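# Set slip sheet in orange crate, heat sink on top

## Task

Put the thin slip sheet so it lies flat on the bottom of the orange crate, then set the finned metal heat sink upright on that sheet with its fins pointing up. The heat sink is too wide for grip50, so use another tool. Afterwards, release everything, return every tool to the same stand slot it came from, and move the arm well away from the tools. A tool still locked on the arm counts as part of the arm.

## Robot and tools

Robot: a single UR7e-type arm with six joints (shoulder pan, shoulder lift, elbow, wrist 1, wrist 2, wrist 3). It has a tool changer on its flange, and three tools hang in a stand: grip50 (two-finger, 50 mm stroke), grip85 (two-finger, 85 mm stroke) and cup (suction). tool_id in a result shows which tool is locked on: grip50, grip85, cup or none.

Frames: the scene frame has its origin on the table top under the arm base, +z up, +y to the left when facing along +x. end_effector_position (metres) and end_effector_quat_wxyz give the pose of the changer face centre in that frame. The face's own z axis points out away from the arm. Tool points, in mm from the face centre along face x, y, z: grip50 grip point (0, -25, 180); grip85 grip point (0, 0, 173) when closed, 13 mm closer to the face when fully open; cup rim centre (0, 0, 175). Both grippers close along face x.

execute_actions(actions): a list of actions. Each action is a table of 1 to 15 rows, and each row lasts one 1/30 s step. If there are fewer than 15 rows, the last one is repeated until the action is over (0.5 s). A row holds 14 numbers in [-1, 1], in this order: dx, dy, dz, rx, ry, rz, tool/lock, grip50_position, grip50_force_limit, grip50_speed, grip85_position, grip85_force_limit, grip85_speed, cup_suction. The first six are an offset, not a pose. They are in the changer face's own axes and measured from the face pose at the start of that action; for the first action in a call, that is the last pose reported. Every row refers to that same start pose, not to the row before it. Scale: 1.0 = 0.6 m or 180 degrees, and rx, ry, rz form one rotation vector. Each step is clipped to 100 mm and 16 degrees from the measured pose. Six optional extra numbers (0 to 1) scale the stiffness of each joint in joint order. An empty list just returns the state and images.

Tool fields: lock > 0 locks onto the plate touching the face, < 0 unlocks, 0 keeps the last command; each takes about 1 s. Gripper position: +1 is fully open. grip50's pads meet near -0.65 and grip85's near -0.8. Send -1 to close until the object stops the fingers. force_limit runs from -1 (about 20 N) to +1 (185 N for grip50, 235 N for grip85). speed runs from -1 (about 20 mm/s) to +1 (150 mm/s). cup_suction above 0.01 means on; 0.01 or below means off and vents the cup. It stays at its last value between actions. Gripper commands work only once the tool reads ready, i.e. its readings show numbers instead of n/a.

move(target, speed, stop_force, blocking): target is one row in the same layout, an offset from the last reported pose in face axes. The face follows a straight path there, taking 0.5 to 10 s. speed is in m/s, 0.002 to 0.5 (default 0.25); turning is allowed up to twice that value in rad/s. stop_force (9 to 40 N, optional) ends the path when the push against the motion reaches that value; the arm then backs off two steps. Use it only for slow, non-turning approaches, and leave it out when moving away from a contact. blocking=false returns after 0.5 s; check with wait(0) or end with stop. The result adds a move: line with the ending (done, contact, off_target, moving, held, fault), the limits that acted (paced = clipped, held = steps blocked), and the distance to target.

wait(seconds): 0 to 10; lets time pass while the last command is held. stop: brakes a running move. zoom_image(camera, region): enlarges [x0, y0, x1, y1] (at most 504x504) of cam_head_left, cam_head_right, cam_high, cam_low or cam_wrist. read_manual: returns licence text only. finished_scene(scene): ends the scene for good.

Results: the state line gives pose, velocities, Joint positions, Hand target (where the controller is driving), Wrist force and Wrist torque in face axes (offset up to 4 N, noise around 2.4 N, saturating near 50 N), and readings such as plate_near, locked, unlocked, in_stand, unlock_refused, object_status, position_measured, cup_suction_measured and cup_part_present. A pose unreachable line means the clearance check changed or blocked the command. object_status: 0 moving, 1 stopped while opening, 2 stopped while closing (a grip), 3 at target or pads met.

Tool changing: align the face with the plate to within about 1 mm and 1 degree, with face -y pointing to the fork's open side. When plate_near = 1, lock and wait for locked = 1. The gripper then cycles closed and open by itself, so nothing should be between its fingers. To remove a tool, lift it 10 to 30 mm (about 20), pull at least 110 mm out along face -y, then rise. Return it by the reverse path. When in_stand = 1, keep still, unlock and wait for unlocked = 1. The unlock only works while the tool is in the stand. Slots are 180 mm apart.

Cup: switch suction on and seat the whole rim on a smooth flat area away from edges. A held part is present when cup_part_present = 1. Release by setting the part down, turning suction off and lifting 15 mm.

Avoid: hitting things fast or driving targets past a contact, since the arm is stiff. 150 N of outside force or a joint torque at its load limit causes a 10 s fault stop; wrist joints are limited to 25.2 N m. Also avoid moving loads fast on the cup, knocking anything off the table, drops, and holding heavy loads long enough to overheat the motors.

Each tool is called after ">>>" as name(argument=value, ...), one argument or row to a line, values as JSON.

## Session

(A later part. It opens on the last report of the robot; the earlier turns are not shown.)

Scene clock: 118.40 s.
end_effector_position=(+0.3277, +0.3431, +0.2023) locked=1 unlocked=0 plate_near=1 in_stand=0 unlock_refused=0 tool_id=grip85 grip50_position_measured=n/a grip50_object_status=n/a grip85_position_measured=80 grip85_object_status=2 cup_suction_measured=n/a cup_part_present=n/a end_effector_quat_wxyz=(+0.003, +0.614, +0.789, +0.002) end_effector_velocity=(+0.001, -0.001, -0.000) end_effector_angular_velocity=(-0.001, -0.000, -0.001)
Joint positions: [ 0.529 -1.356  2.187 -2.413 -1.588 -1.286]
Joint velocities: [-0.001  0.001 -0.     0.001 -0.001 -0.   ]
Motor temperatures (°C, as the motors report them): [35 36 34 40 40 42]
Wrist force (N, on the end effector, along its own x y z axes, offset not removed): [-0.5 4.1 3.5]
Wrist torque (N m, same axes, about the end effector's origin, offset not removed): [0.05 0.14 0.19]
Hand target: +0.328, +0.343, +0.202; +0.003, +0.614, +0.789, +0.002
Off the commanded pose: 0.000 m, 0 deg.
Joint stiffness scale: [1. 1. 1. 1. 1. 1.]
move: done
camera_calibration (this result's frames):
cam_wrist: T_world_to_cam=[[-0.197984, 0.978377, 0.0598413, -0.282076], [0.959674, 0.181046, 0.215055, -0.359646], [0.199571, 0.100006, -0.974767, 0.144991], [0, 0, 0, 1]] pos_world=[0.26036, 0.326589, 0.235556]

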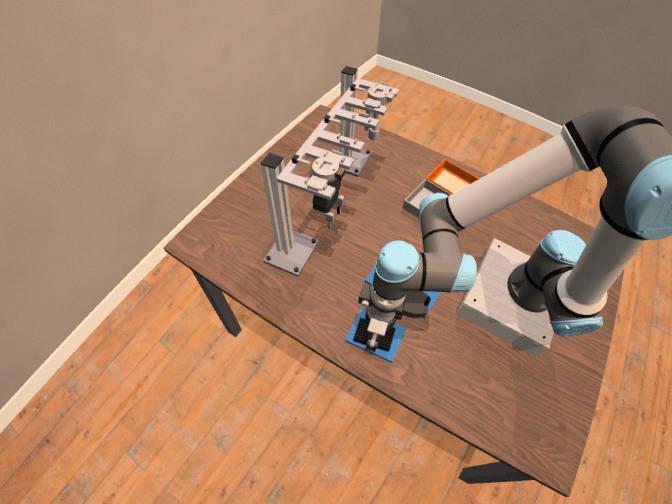

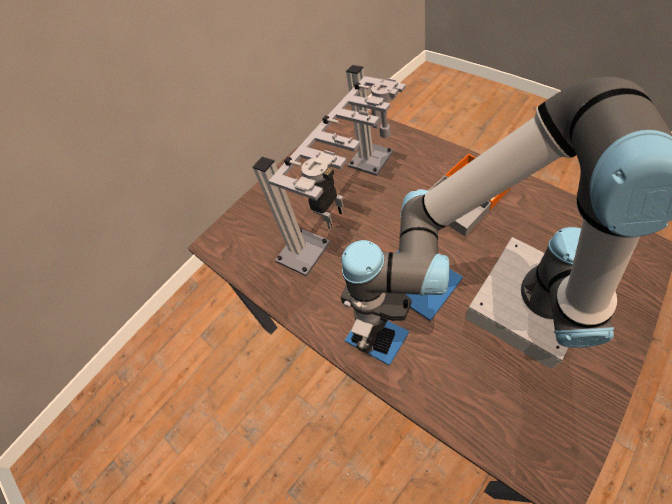

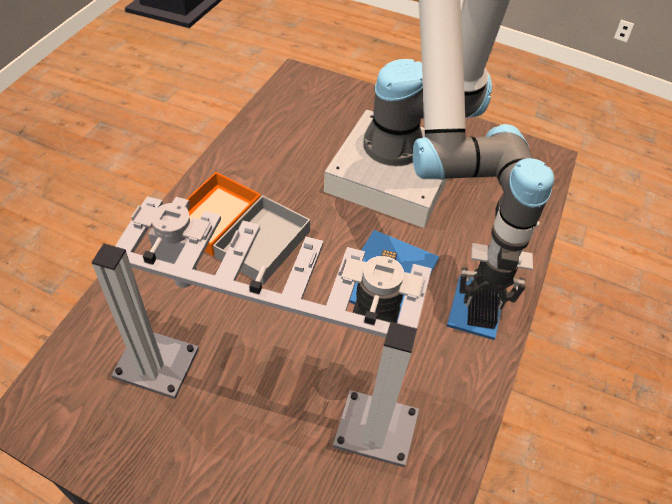

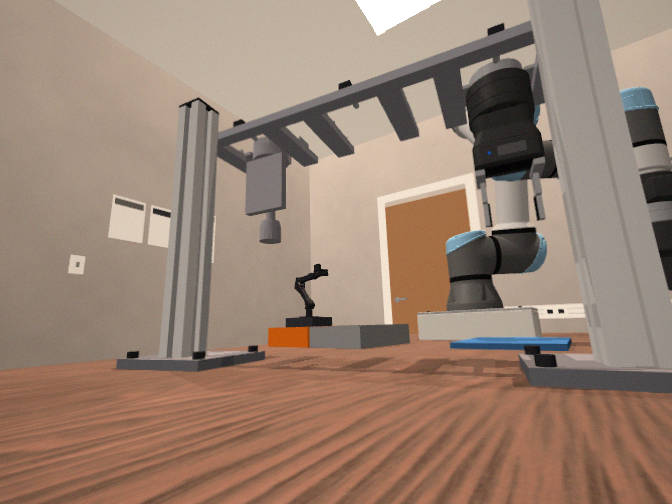

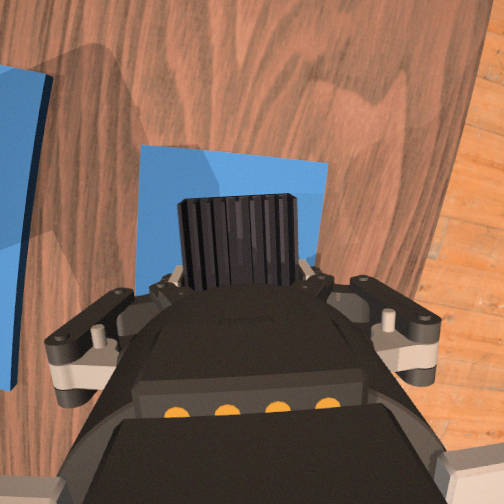

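>>> move(
  target=[0,0,-0.14,0.002,0,0,0,1,0,0,-1,-0.5,-0.5,0],
  speed=0.12,
)

>>> move(
  target=[-1,-0.217,0,0,0,0.127,0,1,0,0,-1,-0.5,-0.5,0],
)

>>> move(
  target=[-0.062,0.028,0.04,0,0,0,0,1,0,0,-1,-0.5,-0.5,0],
  speed=0.12,
)

Scene clock: 124.03 s.
end_effector_position=(+0.3264, +0.3418, +0.2831) locked=1 unlocked=0 plate_near=1 in_stand=0 unlock_refused=0 tool_id=grip85 grip50_position_measured=n/a grip50_object_status=n/a grip85_position_measured=80 grip85_object_status=2 cup_suction_measured=n/a cup_part_present=n/a end_effector_quat_wxyz=(+0.000, +0.614, +0.789, -0.003) end_effector_velocity=(-0.002, -0.001, -0.002) end_effector_angular_velocity=(-0.010, +0.017, +0.000)
Joint positions: [ 0.53  -1.505  2.091 -2.155 -1.587 -1.284]
Joint velocities: [ 0.     0.    -0.002  0.022 -0.     0.   ]
Motor temperatures (°C, as the motors report them): [35 36 34 40 40 42]
Wrist force (N, on the end effector, along its own x y z axes, offset not removed): [0.4 4.0 4.4]
Wrist torque (N m, same axes, about the end effector's origin, offset not removed): [0.04 0.06 0.17]
Hand target: +0.327, +0.343, +0.286; +0.001, +0.614, +0.789, -0.000
Off the commanded pose: 0.004 m, 0 deg.
Joint stiffness scale: [1. 1. 1. 1. 1. 1.]
move: off_target
camera_calibration (this result's frames):
cam_wrist: T_world_to_cam=[[-0.196439, 0.97885, 0.0571399, -0.285741], [0.96198, 0.18112, 0.204425, -0.373316], [0.189752, 0.0951245, -0.977213, 0.229703], [0, 0, 0, 1]] pos_world=[0.259406, 0.325462, 0.317112]

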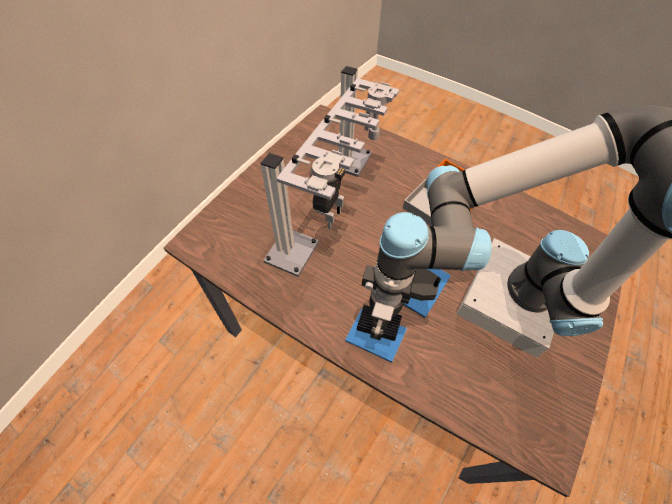

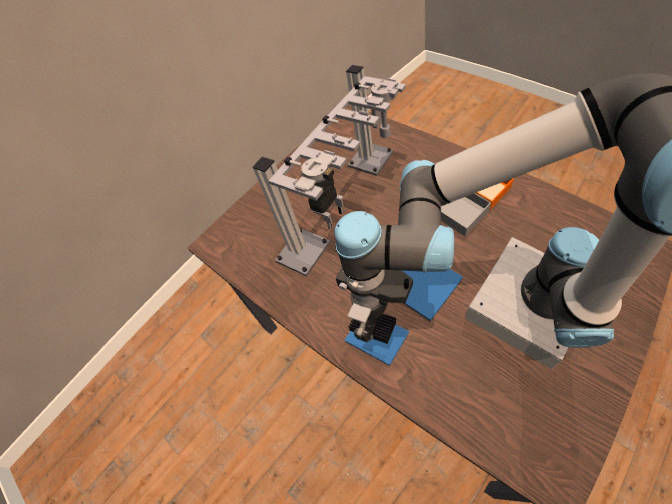

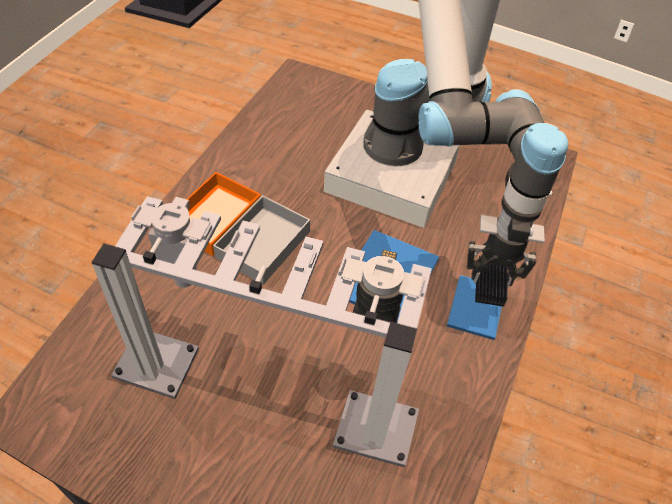

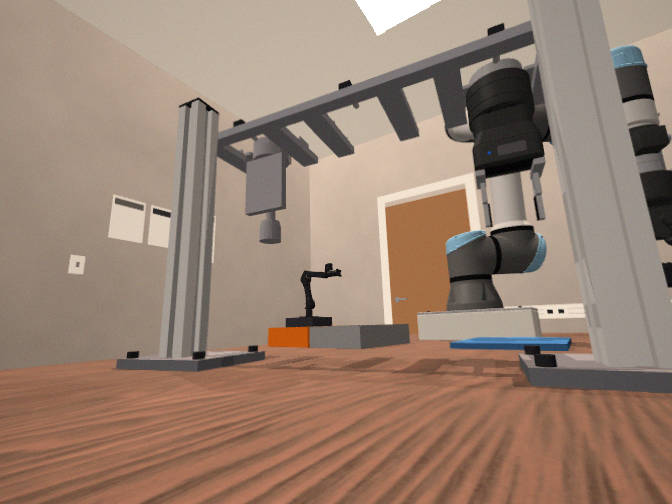

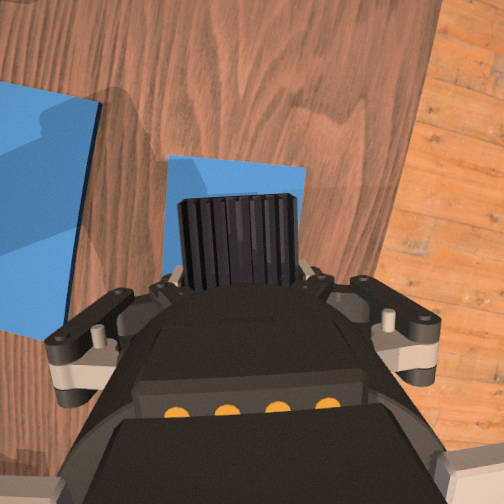

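Scene clock: 127.17 s.
end_effector_position=(+0.3460, -0.2691, +0.2837) locked=1 unlocked=0 plate_near=1 in_stand=0 unlock_refused=0 tool_id=grip85 grip50_position_measured=n/a grip50_object_status=n/a grip85_position_measured=80 grip85_object_status=2 cup_suction_measured=n/a cup_part_present=n/a end_effector_quat_wxyz=(-0.002, +0.758, +0.652, -0.001) end_effector_velocity=(+0.002, -0.002, +0.000) end_effector_angular_velocity=(-0.000, -0.001, +0.002)
Joint positions: [-0.976 -1.611  2.181 -2.15  -1.571 -2.392]
Joint velocities: [ 0.001  0.006 -0.006 -0.001  0.001 -0.001]
Motor temperatures (°C, as the motors report them): [35 36 34 40 40 42]
Wrist force (N, on the end effector, along its own x y z axes, offset not removed): [-0.2 3.4 3.8]
Wrist torque (N m, same axes, about the end effector's origin, offset not removed): [0.00 0.07 0.21]
Hand target: +0.347, -0.271, +0.285; -0.001, +0.759, +0.652, -0.001
Off the commanded pose: 0.004 m, 0 deg.
Joint stiffness scale: [1. 1. 1. 1. 1. 1.]
move: off_target
camera_calibration (this result's frames):
cam_wrist: T_world_to_cam=[[0.198573, 0.978092, 0.0624831, 0.177612], [0.956964, -0.207261, 0.203132, -0.384016], [0.211633, 0.0194574, -0.977156, 0.256751], [0, 0, 0, 1]] pos_world=[0.277883, -0.258308, 0.317794]

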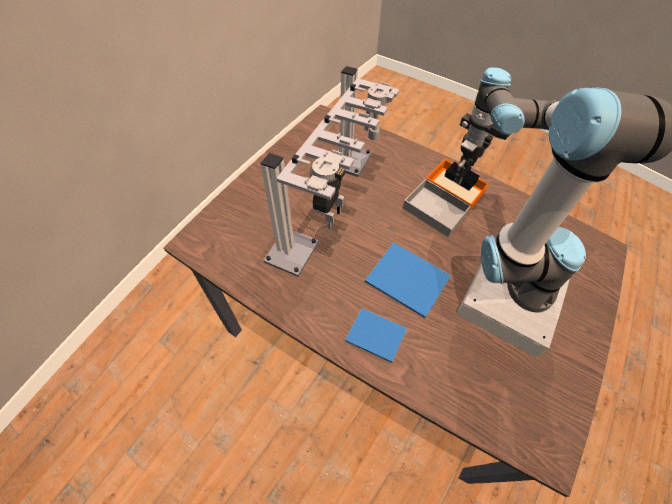

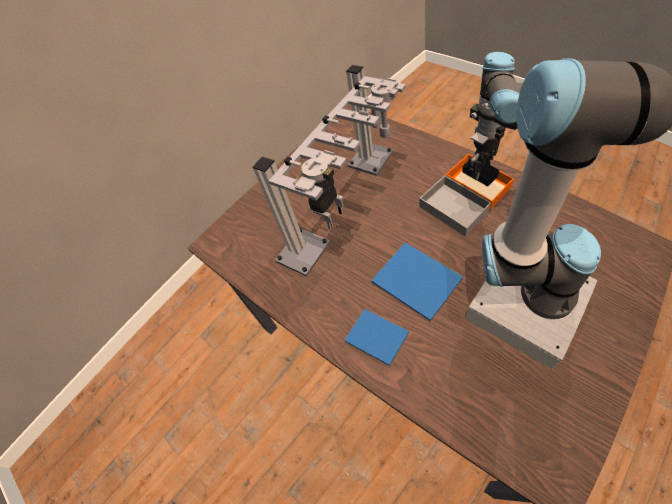

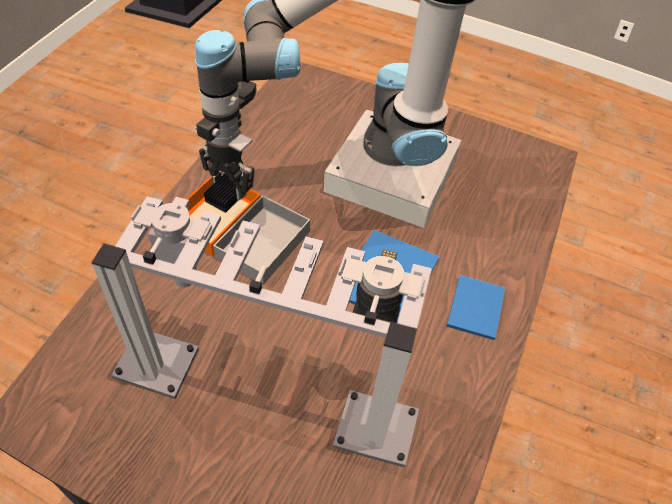

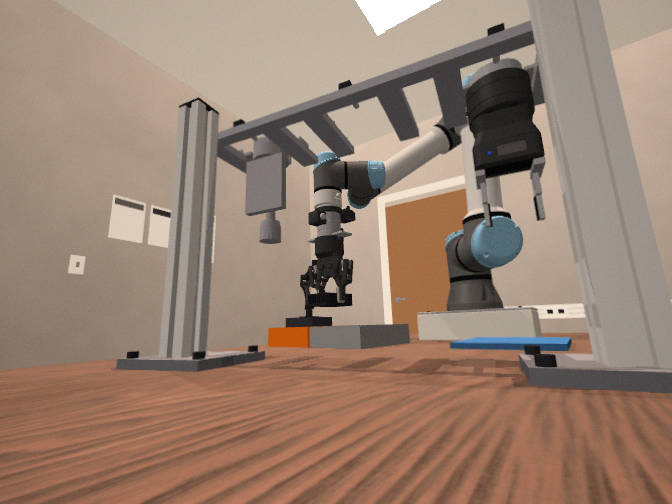

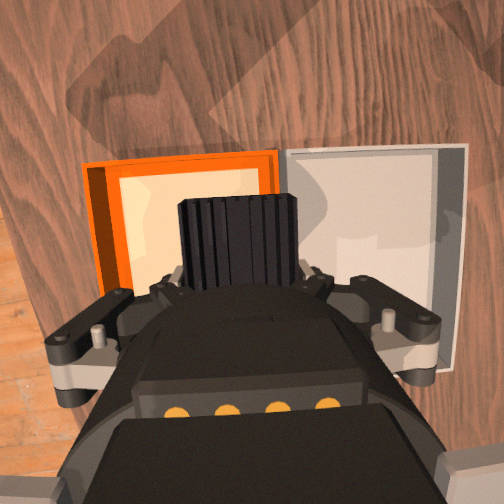

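Scene clock: 128.17 s.
end_effector_position=(+0.3561, -0.3061, +0.2586) locked=1 unlocked=0 plate_near=1 in_stand=0 unlock_refused=0 tool_id=grip85 grip50_position_measured=n/a grip50_object_status=n/a grip85_position_measured=80 grip85_object_status=2 cup_suction_measured=n/a cup_part_present=n/a end_effector_quat_wxyz=(-0.004, +0.758, +0.652, -0.001) end_effector_velocity=(+0.001, -0.002, -0.001) end_effector_angular_velocity=(-0.002, -0.001, +0.002)
Joint positions: [-1.004 -1.493  2.136 -2.219 -1.571 -2.42 ]
Joint velocities: [ 0.     0.006 -0.004 -0.005  0.    -0.002]
Motor temperatures (°C, as the motors report them): [35 36 34 40 40 42]
Wrist force (N, on the end effector, along its own x y z axes, offset not removed): [-0.1 3.5 3.7]
Wrist torque (N m, same axes, about the end effector's origin, offset not removed): [0.04 0.12 0.24]
Hand target: +0.357, -0.308, +0.260; -0.002, +0.758, +0.652, -0.001
Off the commanded pose: 0.003 m, 0 deg.
Joint stiffness scale: [1. 1. 1. 1. 1. 1.]
move: done
camera_calibration (this result's frames):
cam_wrist: T_world_to_cam=[[0.198035, 0.978032, 0.0650809, 0.212874], [0.957569, -0.20722, 0.200302, -0.39579], [0.209388, 0.0226528, -0.97757, 0.232681], [0, 0, 0, 1]] pos_world=[0.288119, -0.295484, 0.292885]

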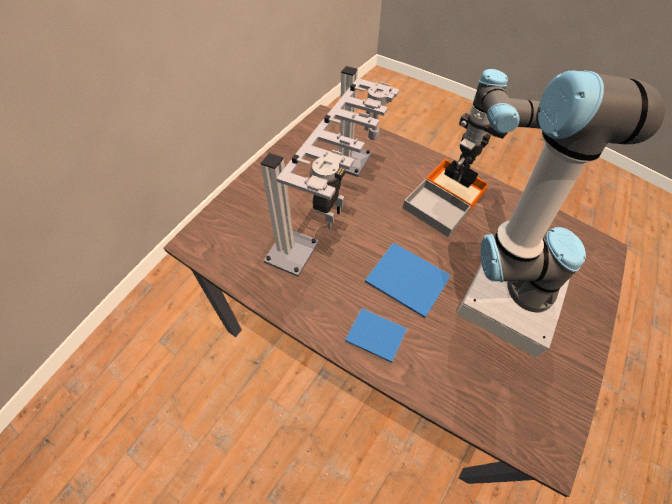

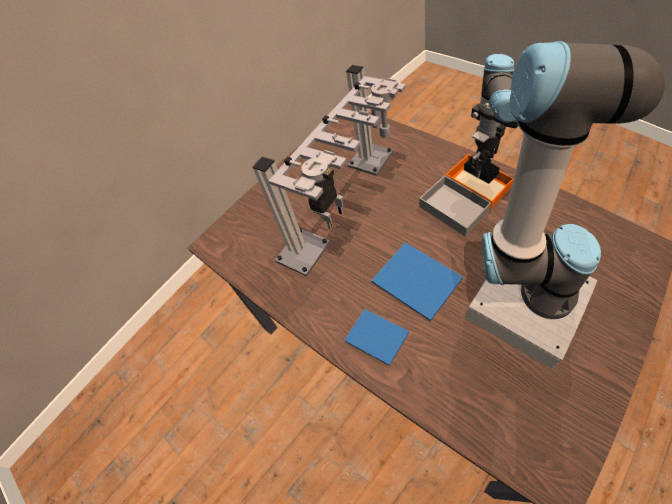

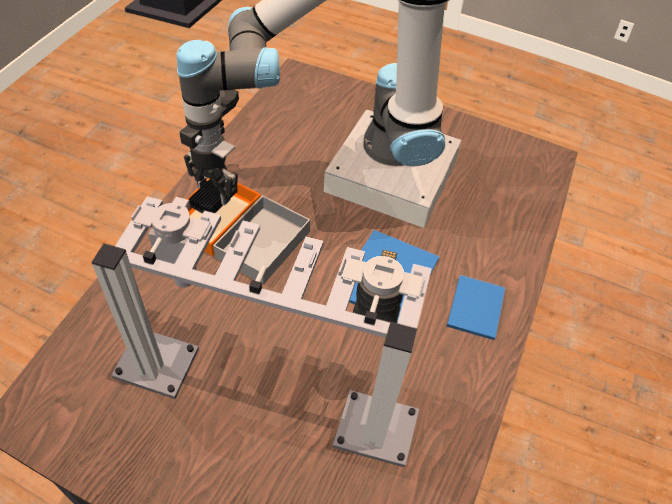

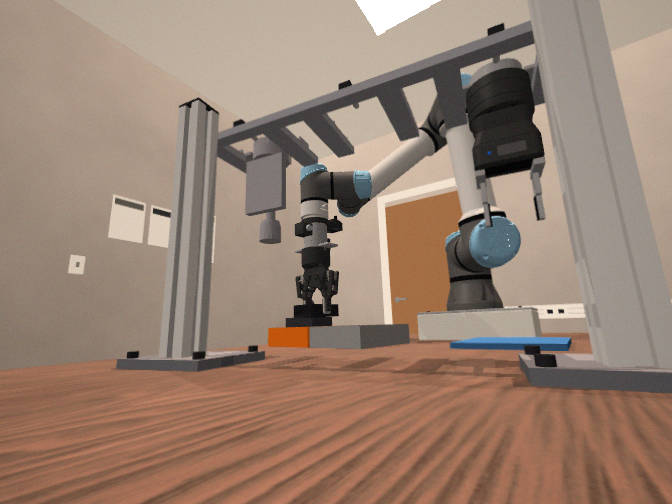

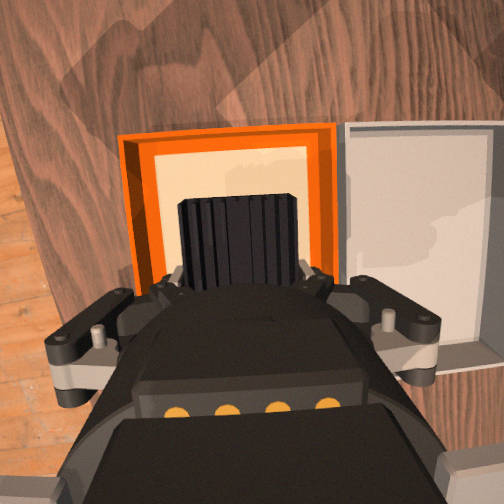

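>>> move(
  target=[0,0,0.085,-0.003,-0.001,0,0,1,0,0,-1,-0.5,-0.5,0],
  speed=0.08,
)

>>> move(
  target=[0,0,0.035,0,0,0,0,1,0,0,-1,-0.5,-0.5,0],
  speed=0.012,
  stop_force=9,
)

>>> move(
  target=[0,0,0,0,0,0,0,1,0,0,0.7,-0.5,-0.5,0],
)

>>> move(
  target=[0,0,-0.13,0,0,0,0,1,0,0,0.7,-0.5,-0.5,0],
  speed=0.15,
)

Scene clock: 132.53 s.
end_effector_position=(+0.3566, -0.3059, +0.2091) locked=1 unlocked=0 plate_near=1 in_stand=0 unlock_refused=0 tool_id=grip85 grip50_position_measured=n/a grip50_object_status=n/a grip85_position_measured=80 grip85_object_status=2 cup_suction_measured=n/a cup_part_present=n/a end_effector_quat_wxyz=(+0.001, +0.758, +0.653, +0.001) end_effector_velocity=(+0.002, -0.002, +0.002) end_effector_angular_velocity=(-0.016, -0.013, +0.001)
Joint positions: [-1.004 -1.4    2.197 -2.383 -1.566 -2.421]
Joint velocities: [ 0.001 -0.     0.    -0.021  0.002 -0.   ]
Motor temperatures (°C, as the motors report them): [35 36 34 40 40 42]
Wrist force (N, on the end effector, along its own x y z axes, offset not removed): [-0.5 4.8 3.3]
Wrist torque (N m, same axes, about the end effector's origin, offset not removed): [0.13 0.11 0.17]
Hand target: +0.356, -0.306, +0.208; +0.000, +0.758, +0.652, +0.001
Off the commanded pose: 0.002 m, 0 deg.
Joint stiffness scale: [1. 1. 1. 1. 1. 1.]
move: done
camera_calibration (this result's frames):
cam_wrist: T_world_to_cam=[[0.196324, 0.978638, 0.0610368, 0.217432], [0.956002, -0.204878, 0.209962, -0.387042], [0.217982, 0.0171308, -0.975802, 0.179091], [0, 0, 0, 1]] pos_world=[0.288287, -0.295152, 0.24275]

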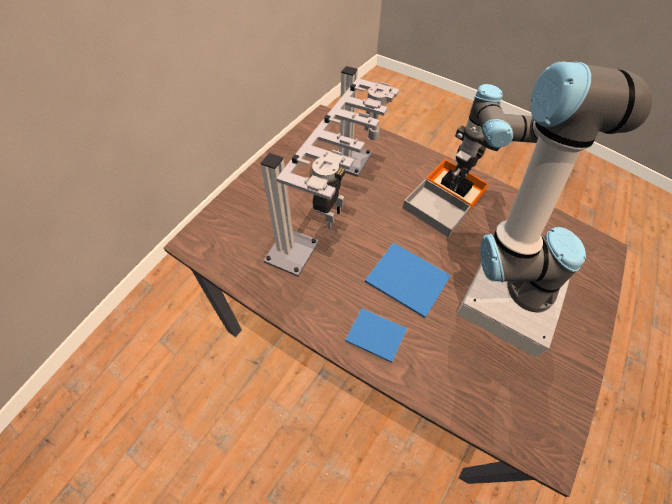

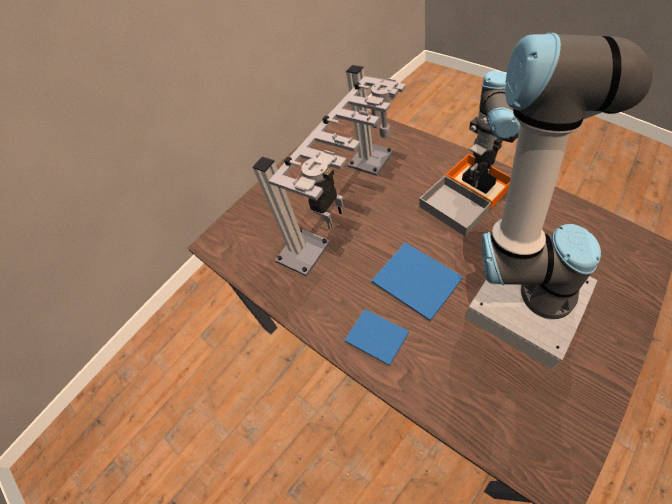

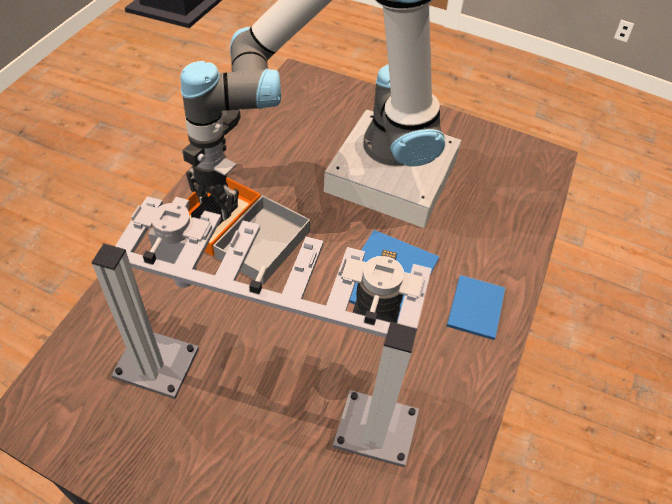

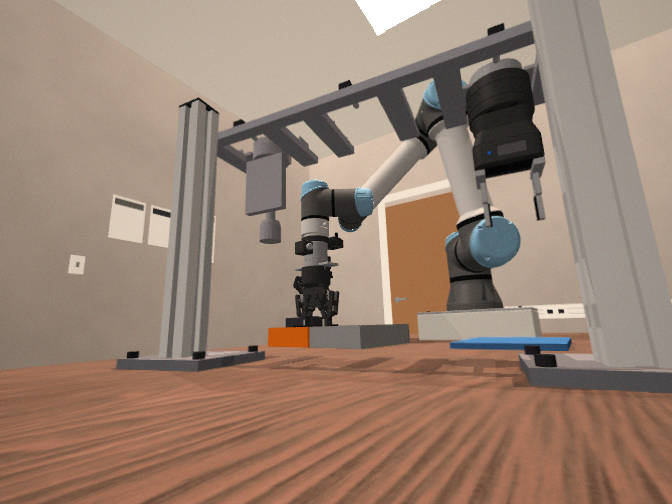

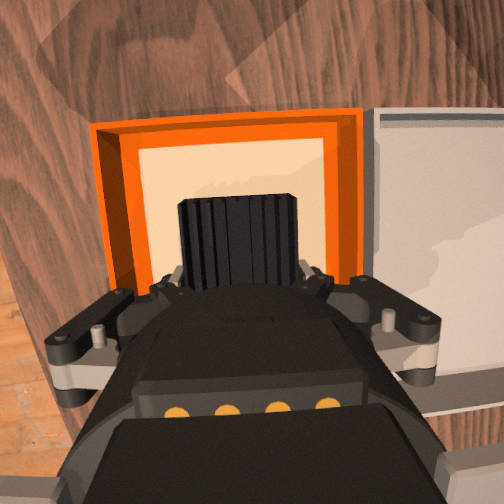

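Scene clock: 134.27 s.
end_effector_position=(+0.3580, -0.3080, +0.1973) locked=1 unlocked=0 plate_near=1 in_stand=0 unlock_refused=0 tool_id=grip85 grip50_position_measured=n/a grip50_object_status=n/a grip85_position_measured=80 grip85_object_status=2 cup_suction_measured=n/a cup_part_present=n/a end_effector_quat_wxyz=(+0.006, +0.758, +0.653, -0.000) end_effector_velocity=(-0.000, +0.000, +0.001) end_effector_angular_velocity=(+0.001, -0.000, -0.001)
Joint positions: [-1.004 -1.371  2.207 -2.433 -1.566 -2.421]
Joint velocities: [-0.    -0.003  0.     0.003  0.001  0.001]
Motor temperatures (°C, as the motors report them): [35 36 34 40 40 42]
Wrist force (N, on the end effector, along its own x y z axes, offset not removed): [-0.3 4.9 -6.4]
Wrist torque (N m, same axes, about the end effector's origin, offset not removed): [0.03 0.34 0.17]
Hand target: +0.358, -0.308, +0.197; +0.004, +0.758, +0.653, +0.000
Off the commanded pose: 0.010 m, 1 deg.
Joint stiffness scale: [1. 1. 1. 1. 1. 1.]
move: contact
camera_calibration (this result's frames):
cam_wrist: T_world_to_cam=[[0.195967, 0.979146, 0.0535728, 0.221766], [0.954801, -0.202976, 0.217155, -0.386708], [0.2235, 0.00859616, -0.974666, 0.162494], [0, 0, 0, 1]] pos_world=[0.289452, -0.297031, 0.230472]

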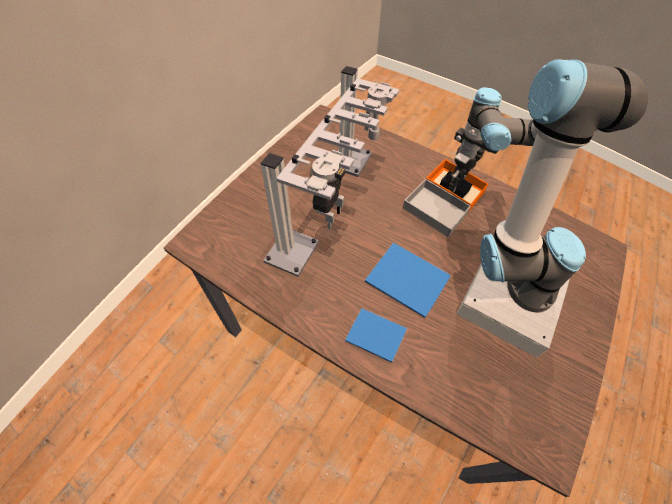

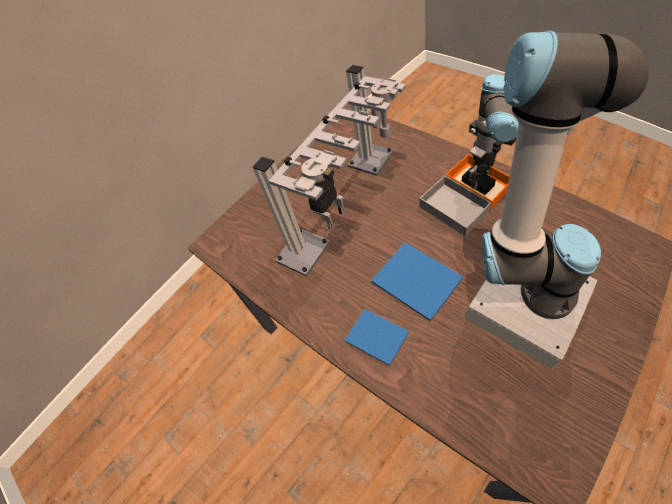

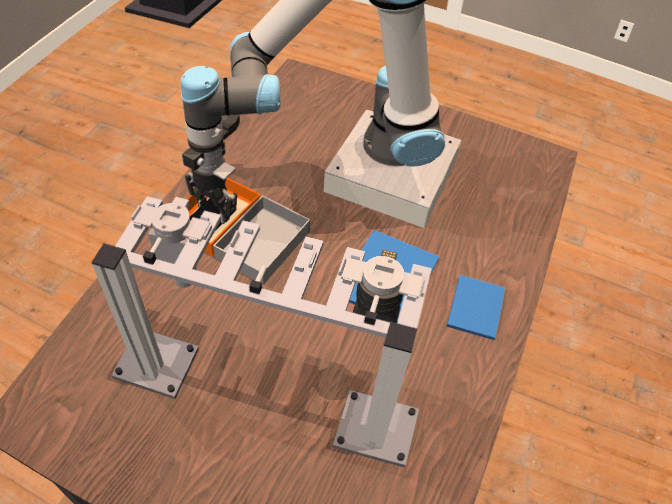

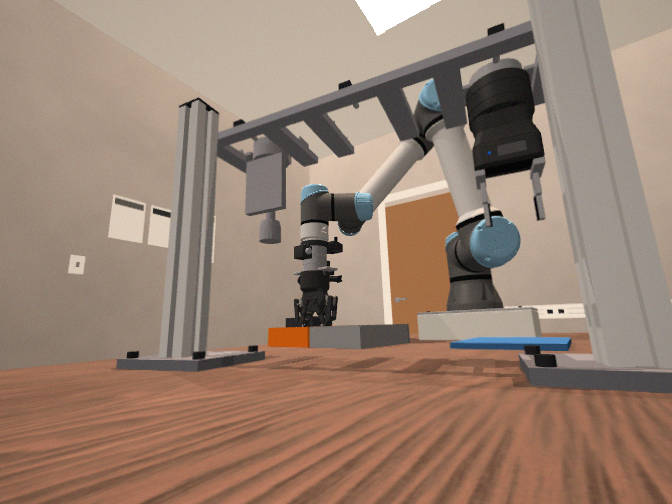

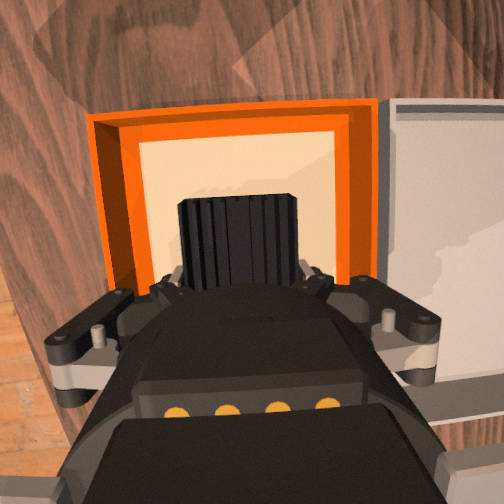

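Scene clock: 134.90 s.
end_effector_position=(+0.3579, -0.3080, +0.1973) locked=1 unlocked=0 plate_near=1 in_stand=0 unlock_refused=0 tool_id=grip85 grip50_position_measured=n/a grip50_object_status=n/a grip85_position_measured=41 grip85_object_status=0 cup_suction_measured=n/a cup_part_present=n/a end_effector_quat_wxyz=(+0.006, +0.758, +0.653, -0.000) end_effector_velocity=(-0.000, -0.000, +0.000) end_effector_angular_velocity=(-0.000, -0.001, -0.001)
Joint positions: [-1.004 -1.371  2.207 -2.432 -1.566 -2.421]
Joint velocities: [-0.001 -0.    -0.     0.     0.    -0.   ]
Motor temperatures (°C, as the motors report them): [35 36 34 40 40 42]
Wrist force (N, on the end effector, along its own x y z axes, offset not removed): [0.4 2.8 3.2]
Wrist torque (N m, same axes, about the end effector's origin, offset not removed): [0.00 0.04 0.17]
Hand target: +0.358, -0.308, +0.197; +0.006, +0.758, +0.653, -0.000
Off the commanded pose: 0.000 m, 0 deg.
Joint stiffness scale: [1. 1. 1. 1. 1. 1.]
move: done
camera_calibration (this result's frames):
cam_wrist: T_world_to_cam=[[0.195984, 0.979122, 0.05395, 0.221621], [0.954862, -0.203074, 0.216793, -0.386619], [0.223223, 0.00902677, -0.974726, 0.162695], [0, 0, 0, 1]] pos_world=[0.289416, -0.296975, 0.230443]

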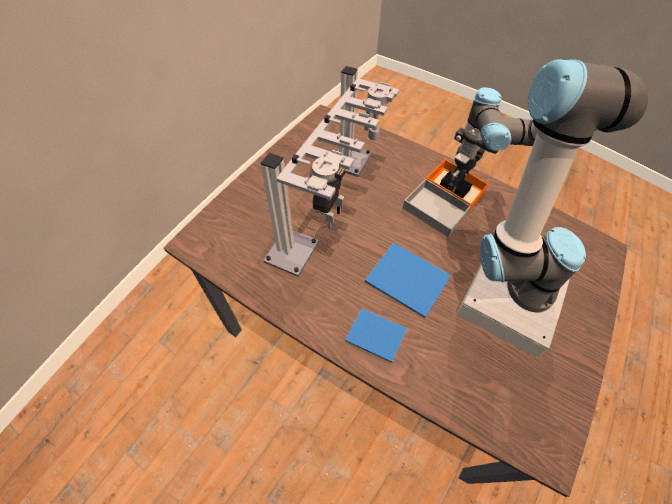

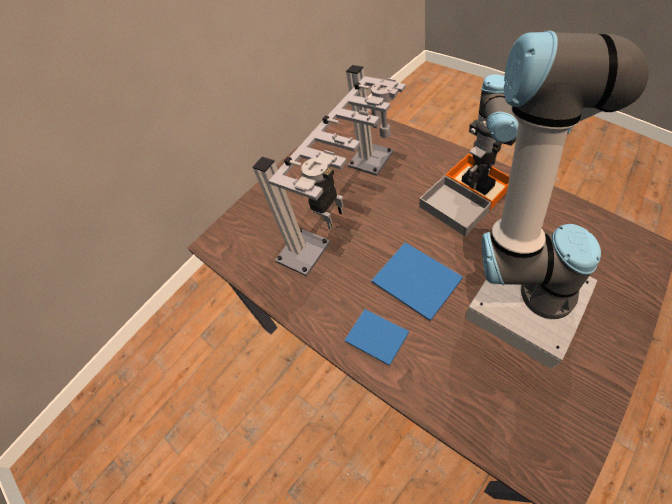

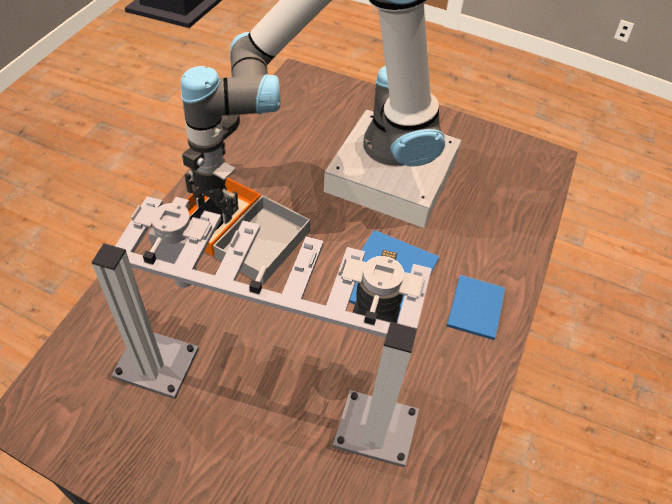

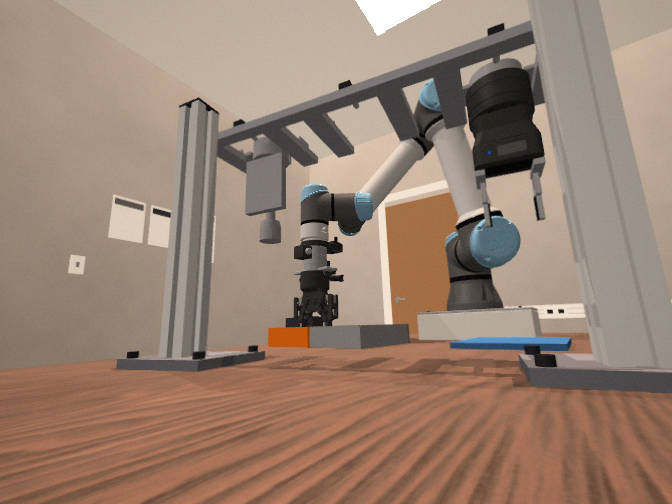

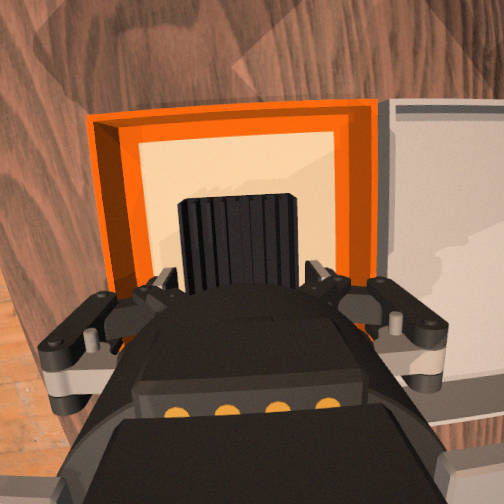

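Scene clock: 136.03 s.
end_effector_position=(+0.3569, -0.3060, +0.2728) locked=1 unlocked=0 plate_near=1 in_stand=0 unlock_refused=0 tool_id=grip85 grip50_position_measured=n/a grip50_object_status=n/a grip85_position_measured=41 grip85_object_status=3 cup_suction_measured=n/a cup_part_present=n/a end_effector_quat_wxyz=(+0.004, +0.758, +0.653, +0.000) end_effector_velocity=(-0.000, +0.001, -0.000) end_effector_angular_velocity=(+0.011, +0.007, +0.001)
Joint positions: [-1.004 -1.519  2.124 -2.197 -1.566 -2.421]
Joint velocities: [ 0.     0.    -0.003  0.016  0.    -0.001]
Motor temperatures (°C, as the motors report them): [35 36 34 40 40 42]
Wrist force (N, on the end effector, along its own x y z axes, offset not removed): [0.4 4.4 3.5]
Wrist torque (N m, same axes, about the end effector's origin, offset not removed): [0.15 0.06 0.18]
Hand target: +0.357, -0.307, +0.275; +0.006, +0.758, +0.653, -0.000
Off the commanded pose: 0.003 m, 0 deg.
Joint stiffness scale: [1. 1. 1. 1. 1. 1.]
move: done
camera_calibration (this result's frames):
cam_wrist: T_world_to_cam=[[0.195977, 0.97897, 0.0566567, 0.215026], [0.955327, -0.20364, 0.214197, -0.401292], [0.22123, 0.0121481, -0.975146, 0.238323], [0, 0, 0, 1]] pos_world=[0.288501, -0.295118, 0.306173]

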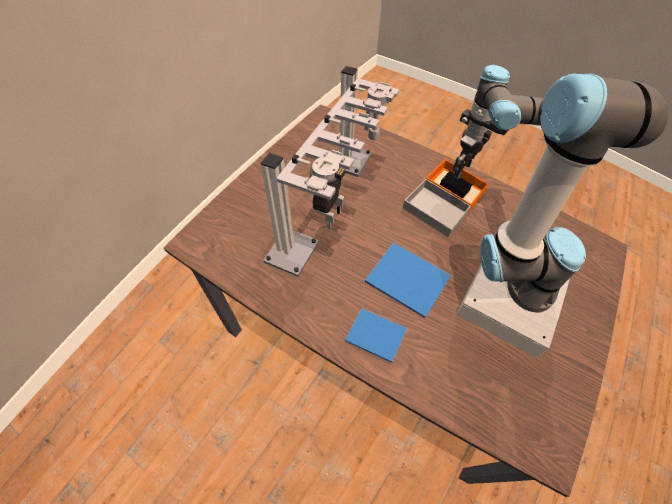

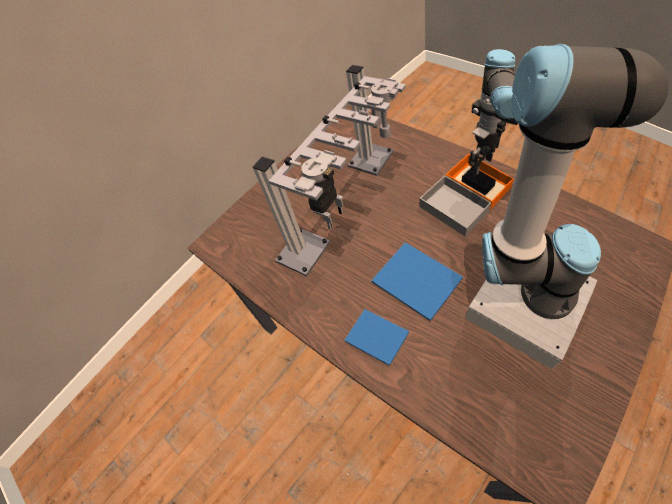

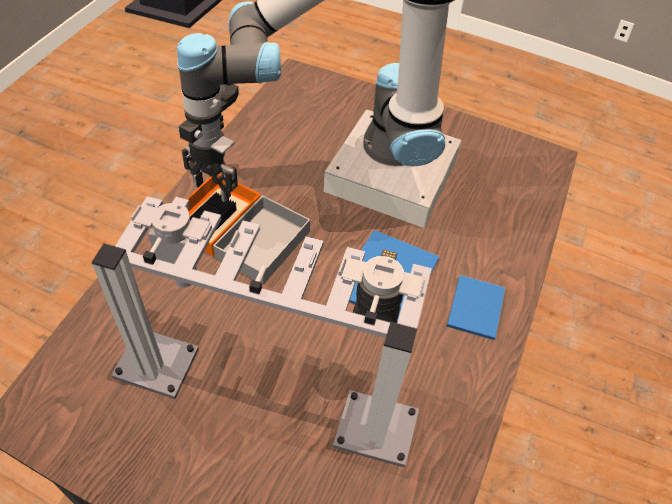

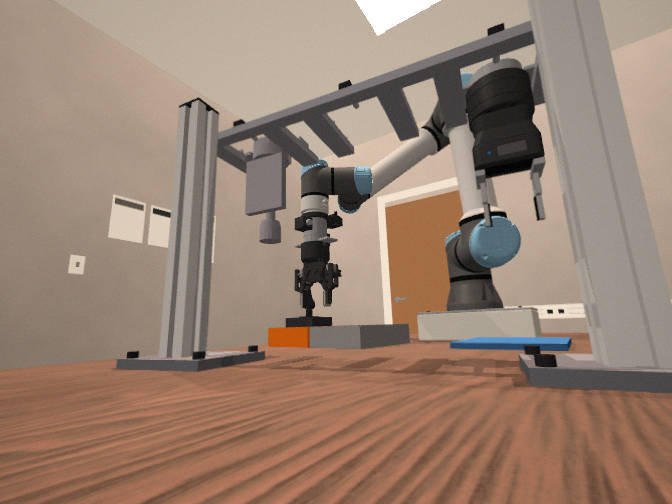

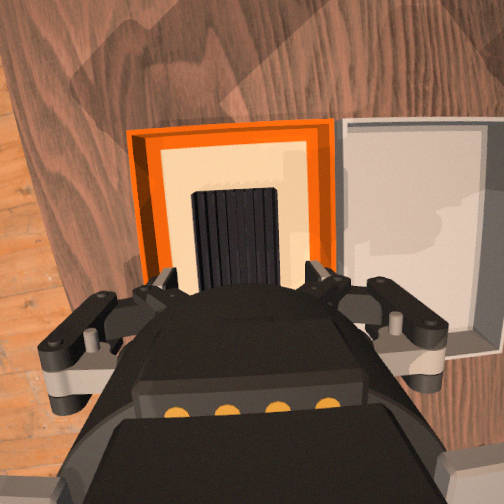

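>>> move(
  target=[0.502,0.141,-0.184,0.002,0.0015,-0.092,0,1,0,0,1,0,0,0],
)

Scene clock: 144.33 s.
end_effector_position=(+0.4834, -0.0208, +0.3810) locked=1 unlocked=0 plate_near=1 in_stand=0 unlock_refused=0 tool_id=grip85 grip50_position_measured=n/a grip50_object_status=n/a grip85_position_measured=3 grip85_object_status=3 cup_suction_measured=n/a cup_part_present=n/a end_effector_quat_wxyz=(-0.000, +0.656, +0.755, -0.001) end_effector_velocity=(+0.001, +0.003, +0.002) end_effector_angular_velocity=(-0.001, +0.004, -0.003)
Joint positions: [-0.32  -1.604  1.904 -1.881 -1.579 -2.026]
Joint velocities: [ 0.008  0.002 -0.008  0.01  -0.002  0.01 ]
Motor temperatures (°C, as the motors report them): [35 36 34 40 40 42]
Wrist force (N, on the end effector, along its own x y z axes, offset not removed): [0.5 3.9 2.9]
Wrist torque (N m, same axes, about the end effector's origin, offset not removed): [0.05 0.03 0.21]
Hand target: +0.485, -0.020, +0.382; -0.000, +0.656, +0.755, -0.002
Off the commanded pose: 0.002 m, 0 deg.
Joint stiffness scale: [1. 1. 1. 1. 1. 1.]
move: done
camera_calibration (this result's frames):
cam_wrist: T_world_to_cam=[[-0.0898621, 0.994169, 0.0596028, 0.0423057], [0.975634, 0.0758438, 0.20588, -0.488006], [0.200159, 0.0766513, -0.976761, 0.324502], [0, 0, 0, 1]] pos_world=[0.414965, -0.0299203, 0.41491]

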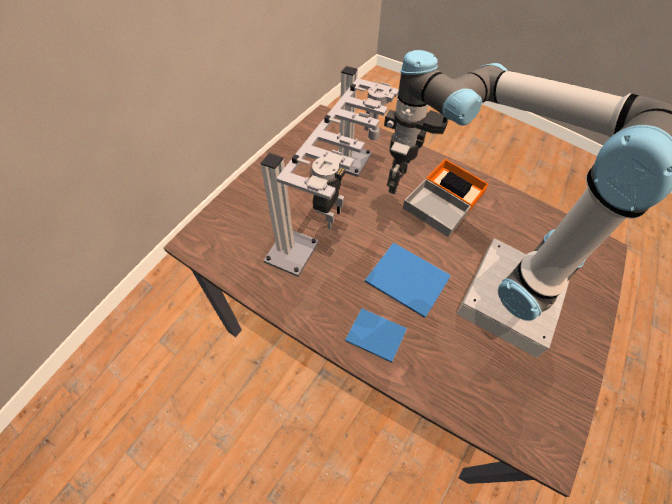

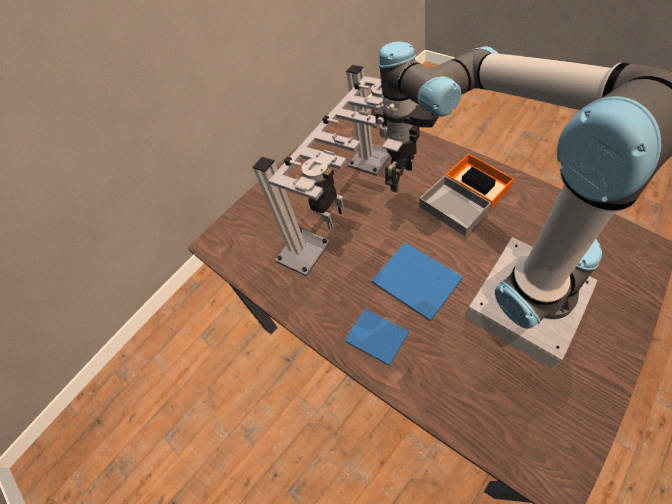

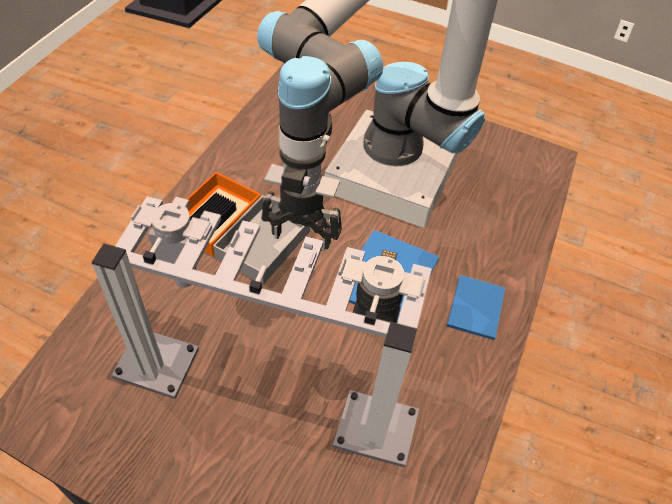

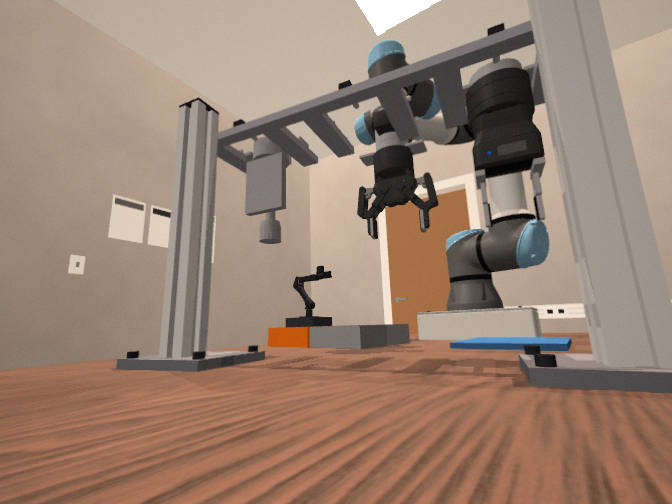

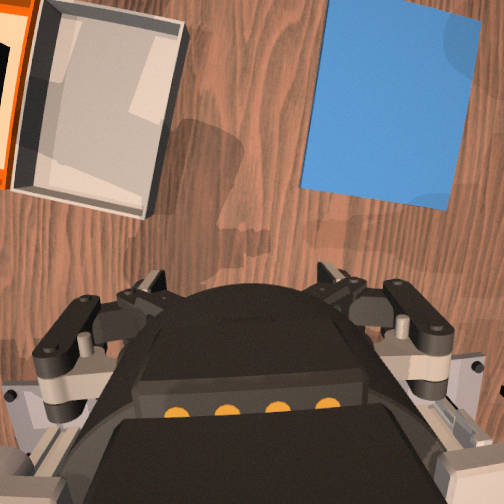

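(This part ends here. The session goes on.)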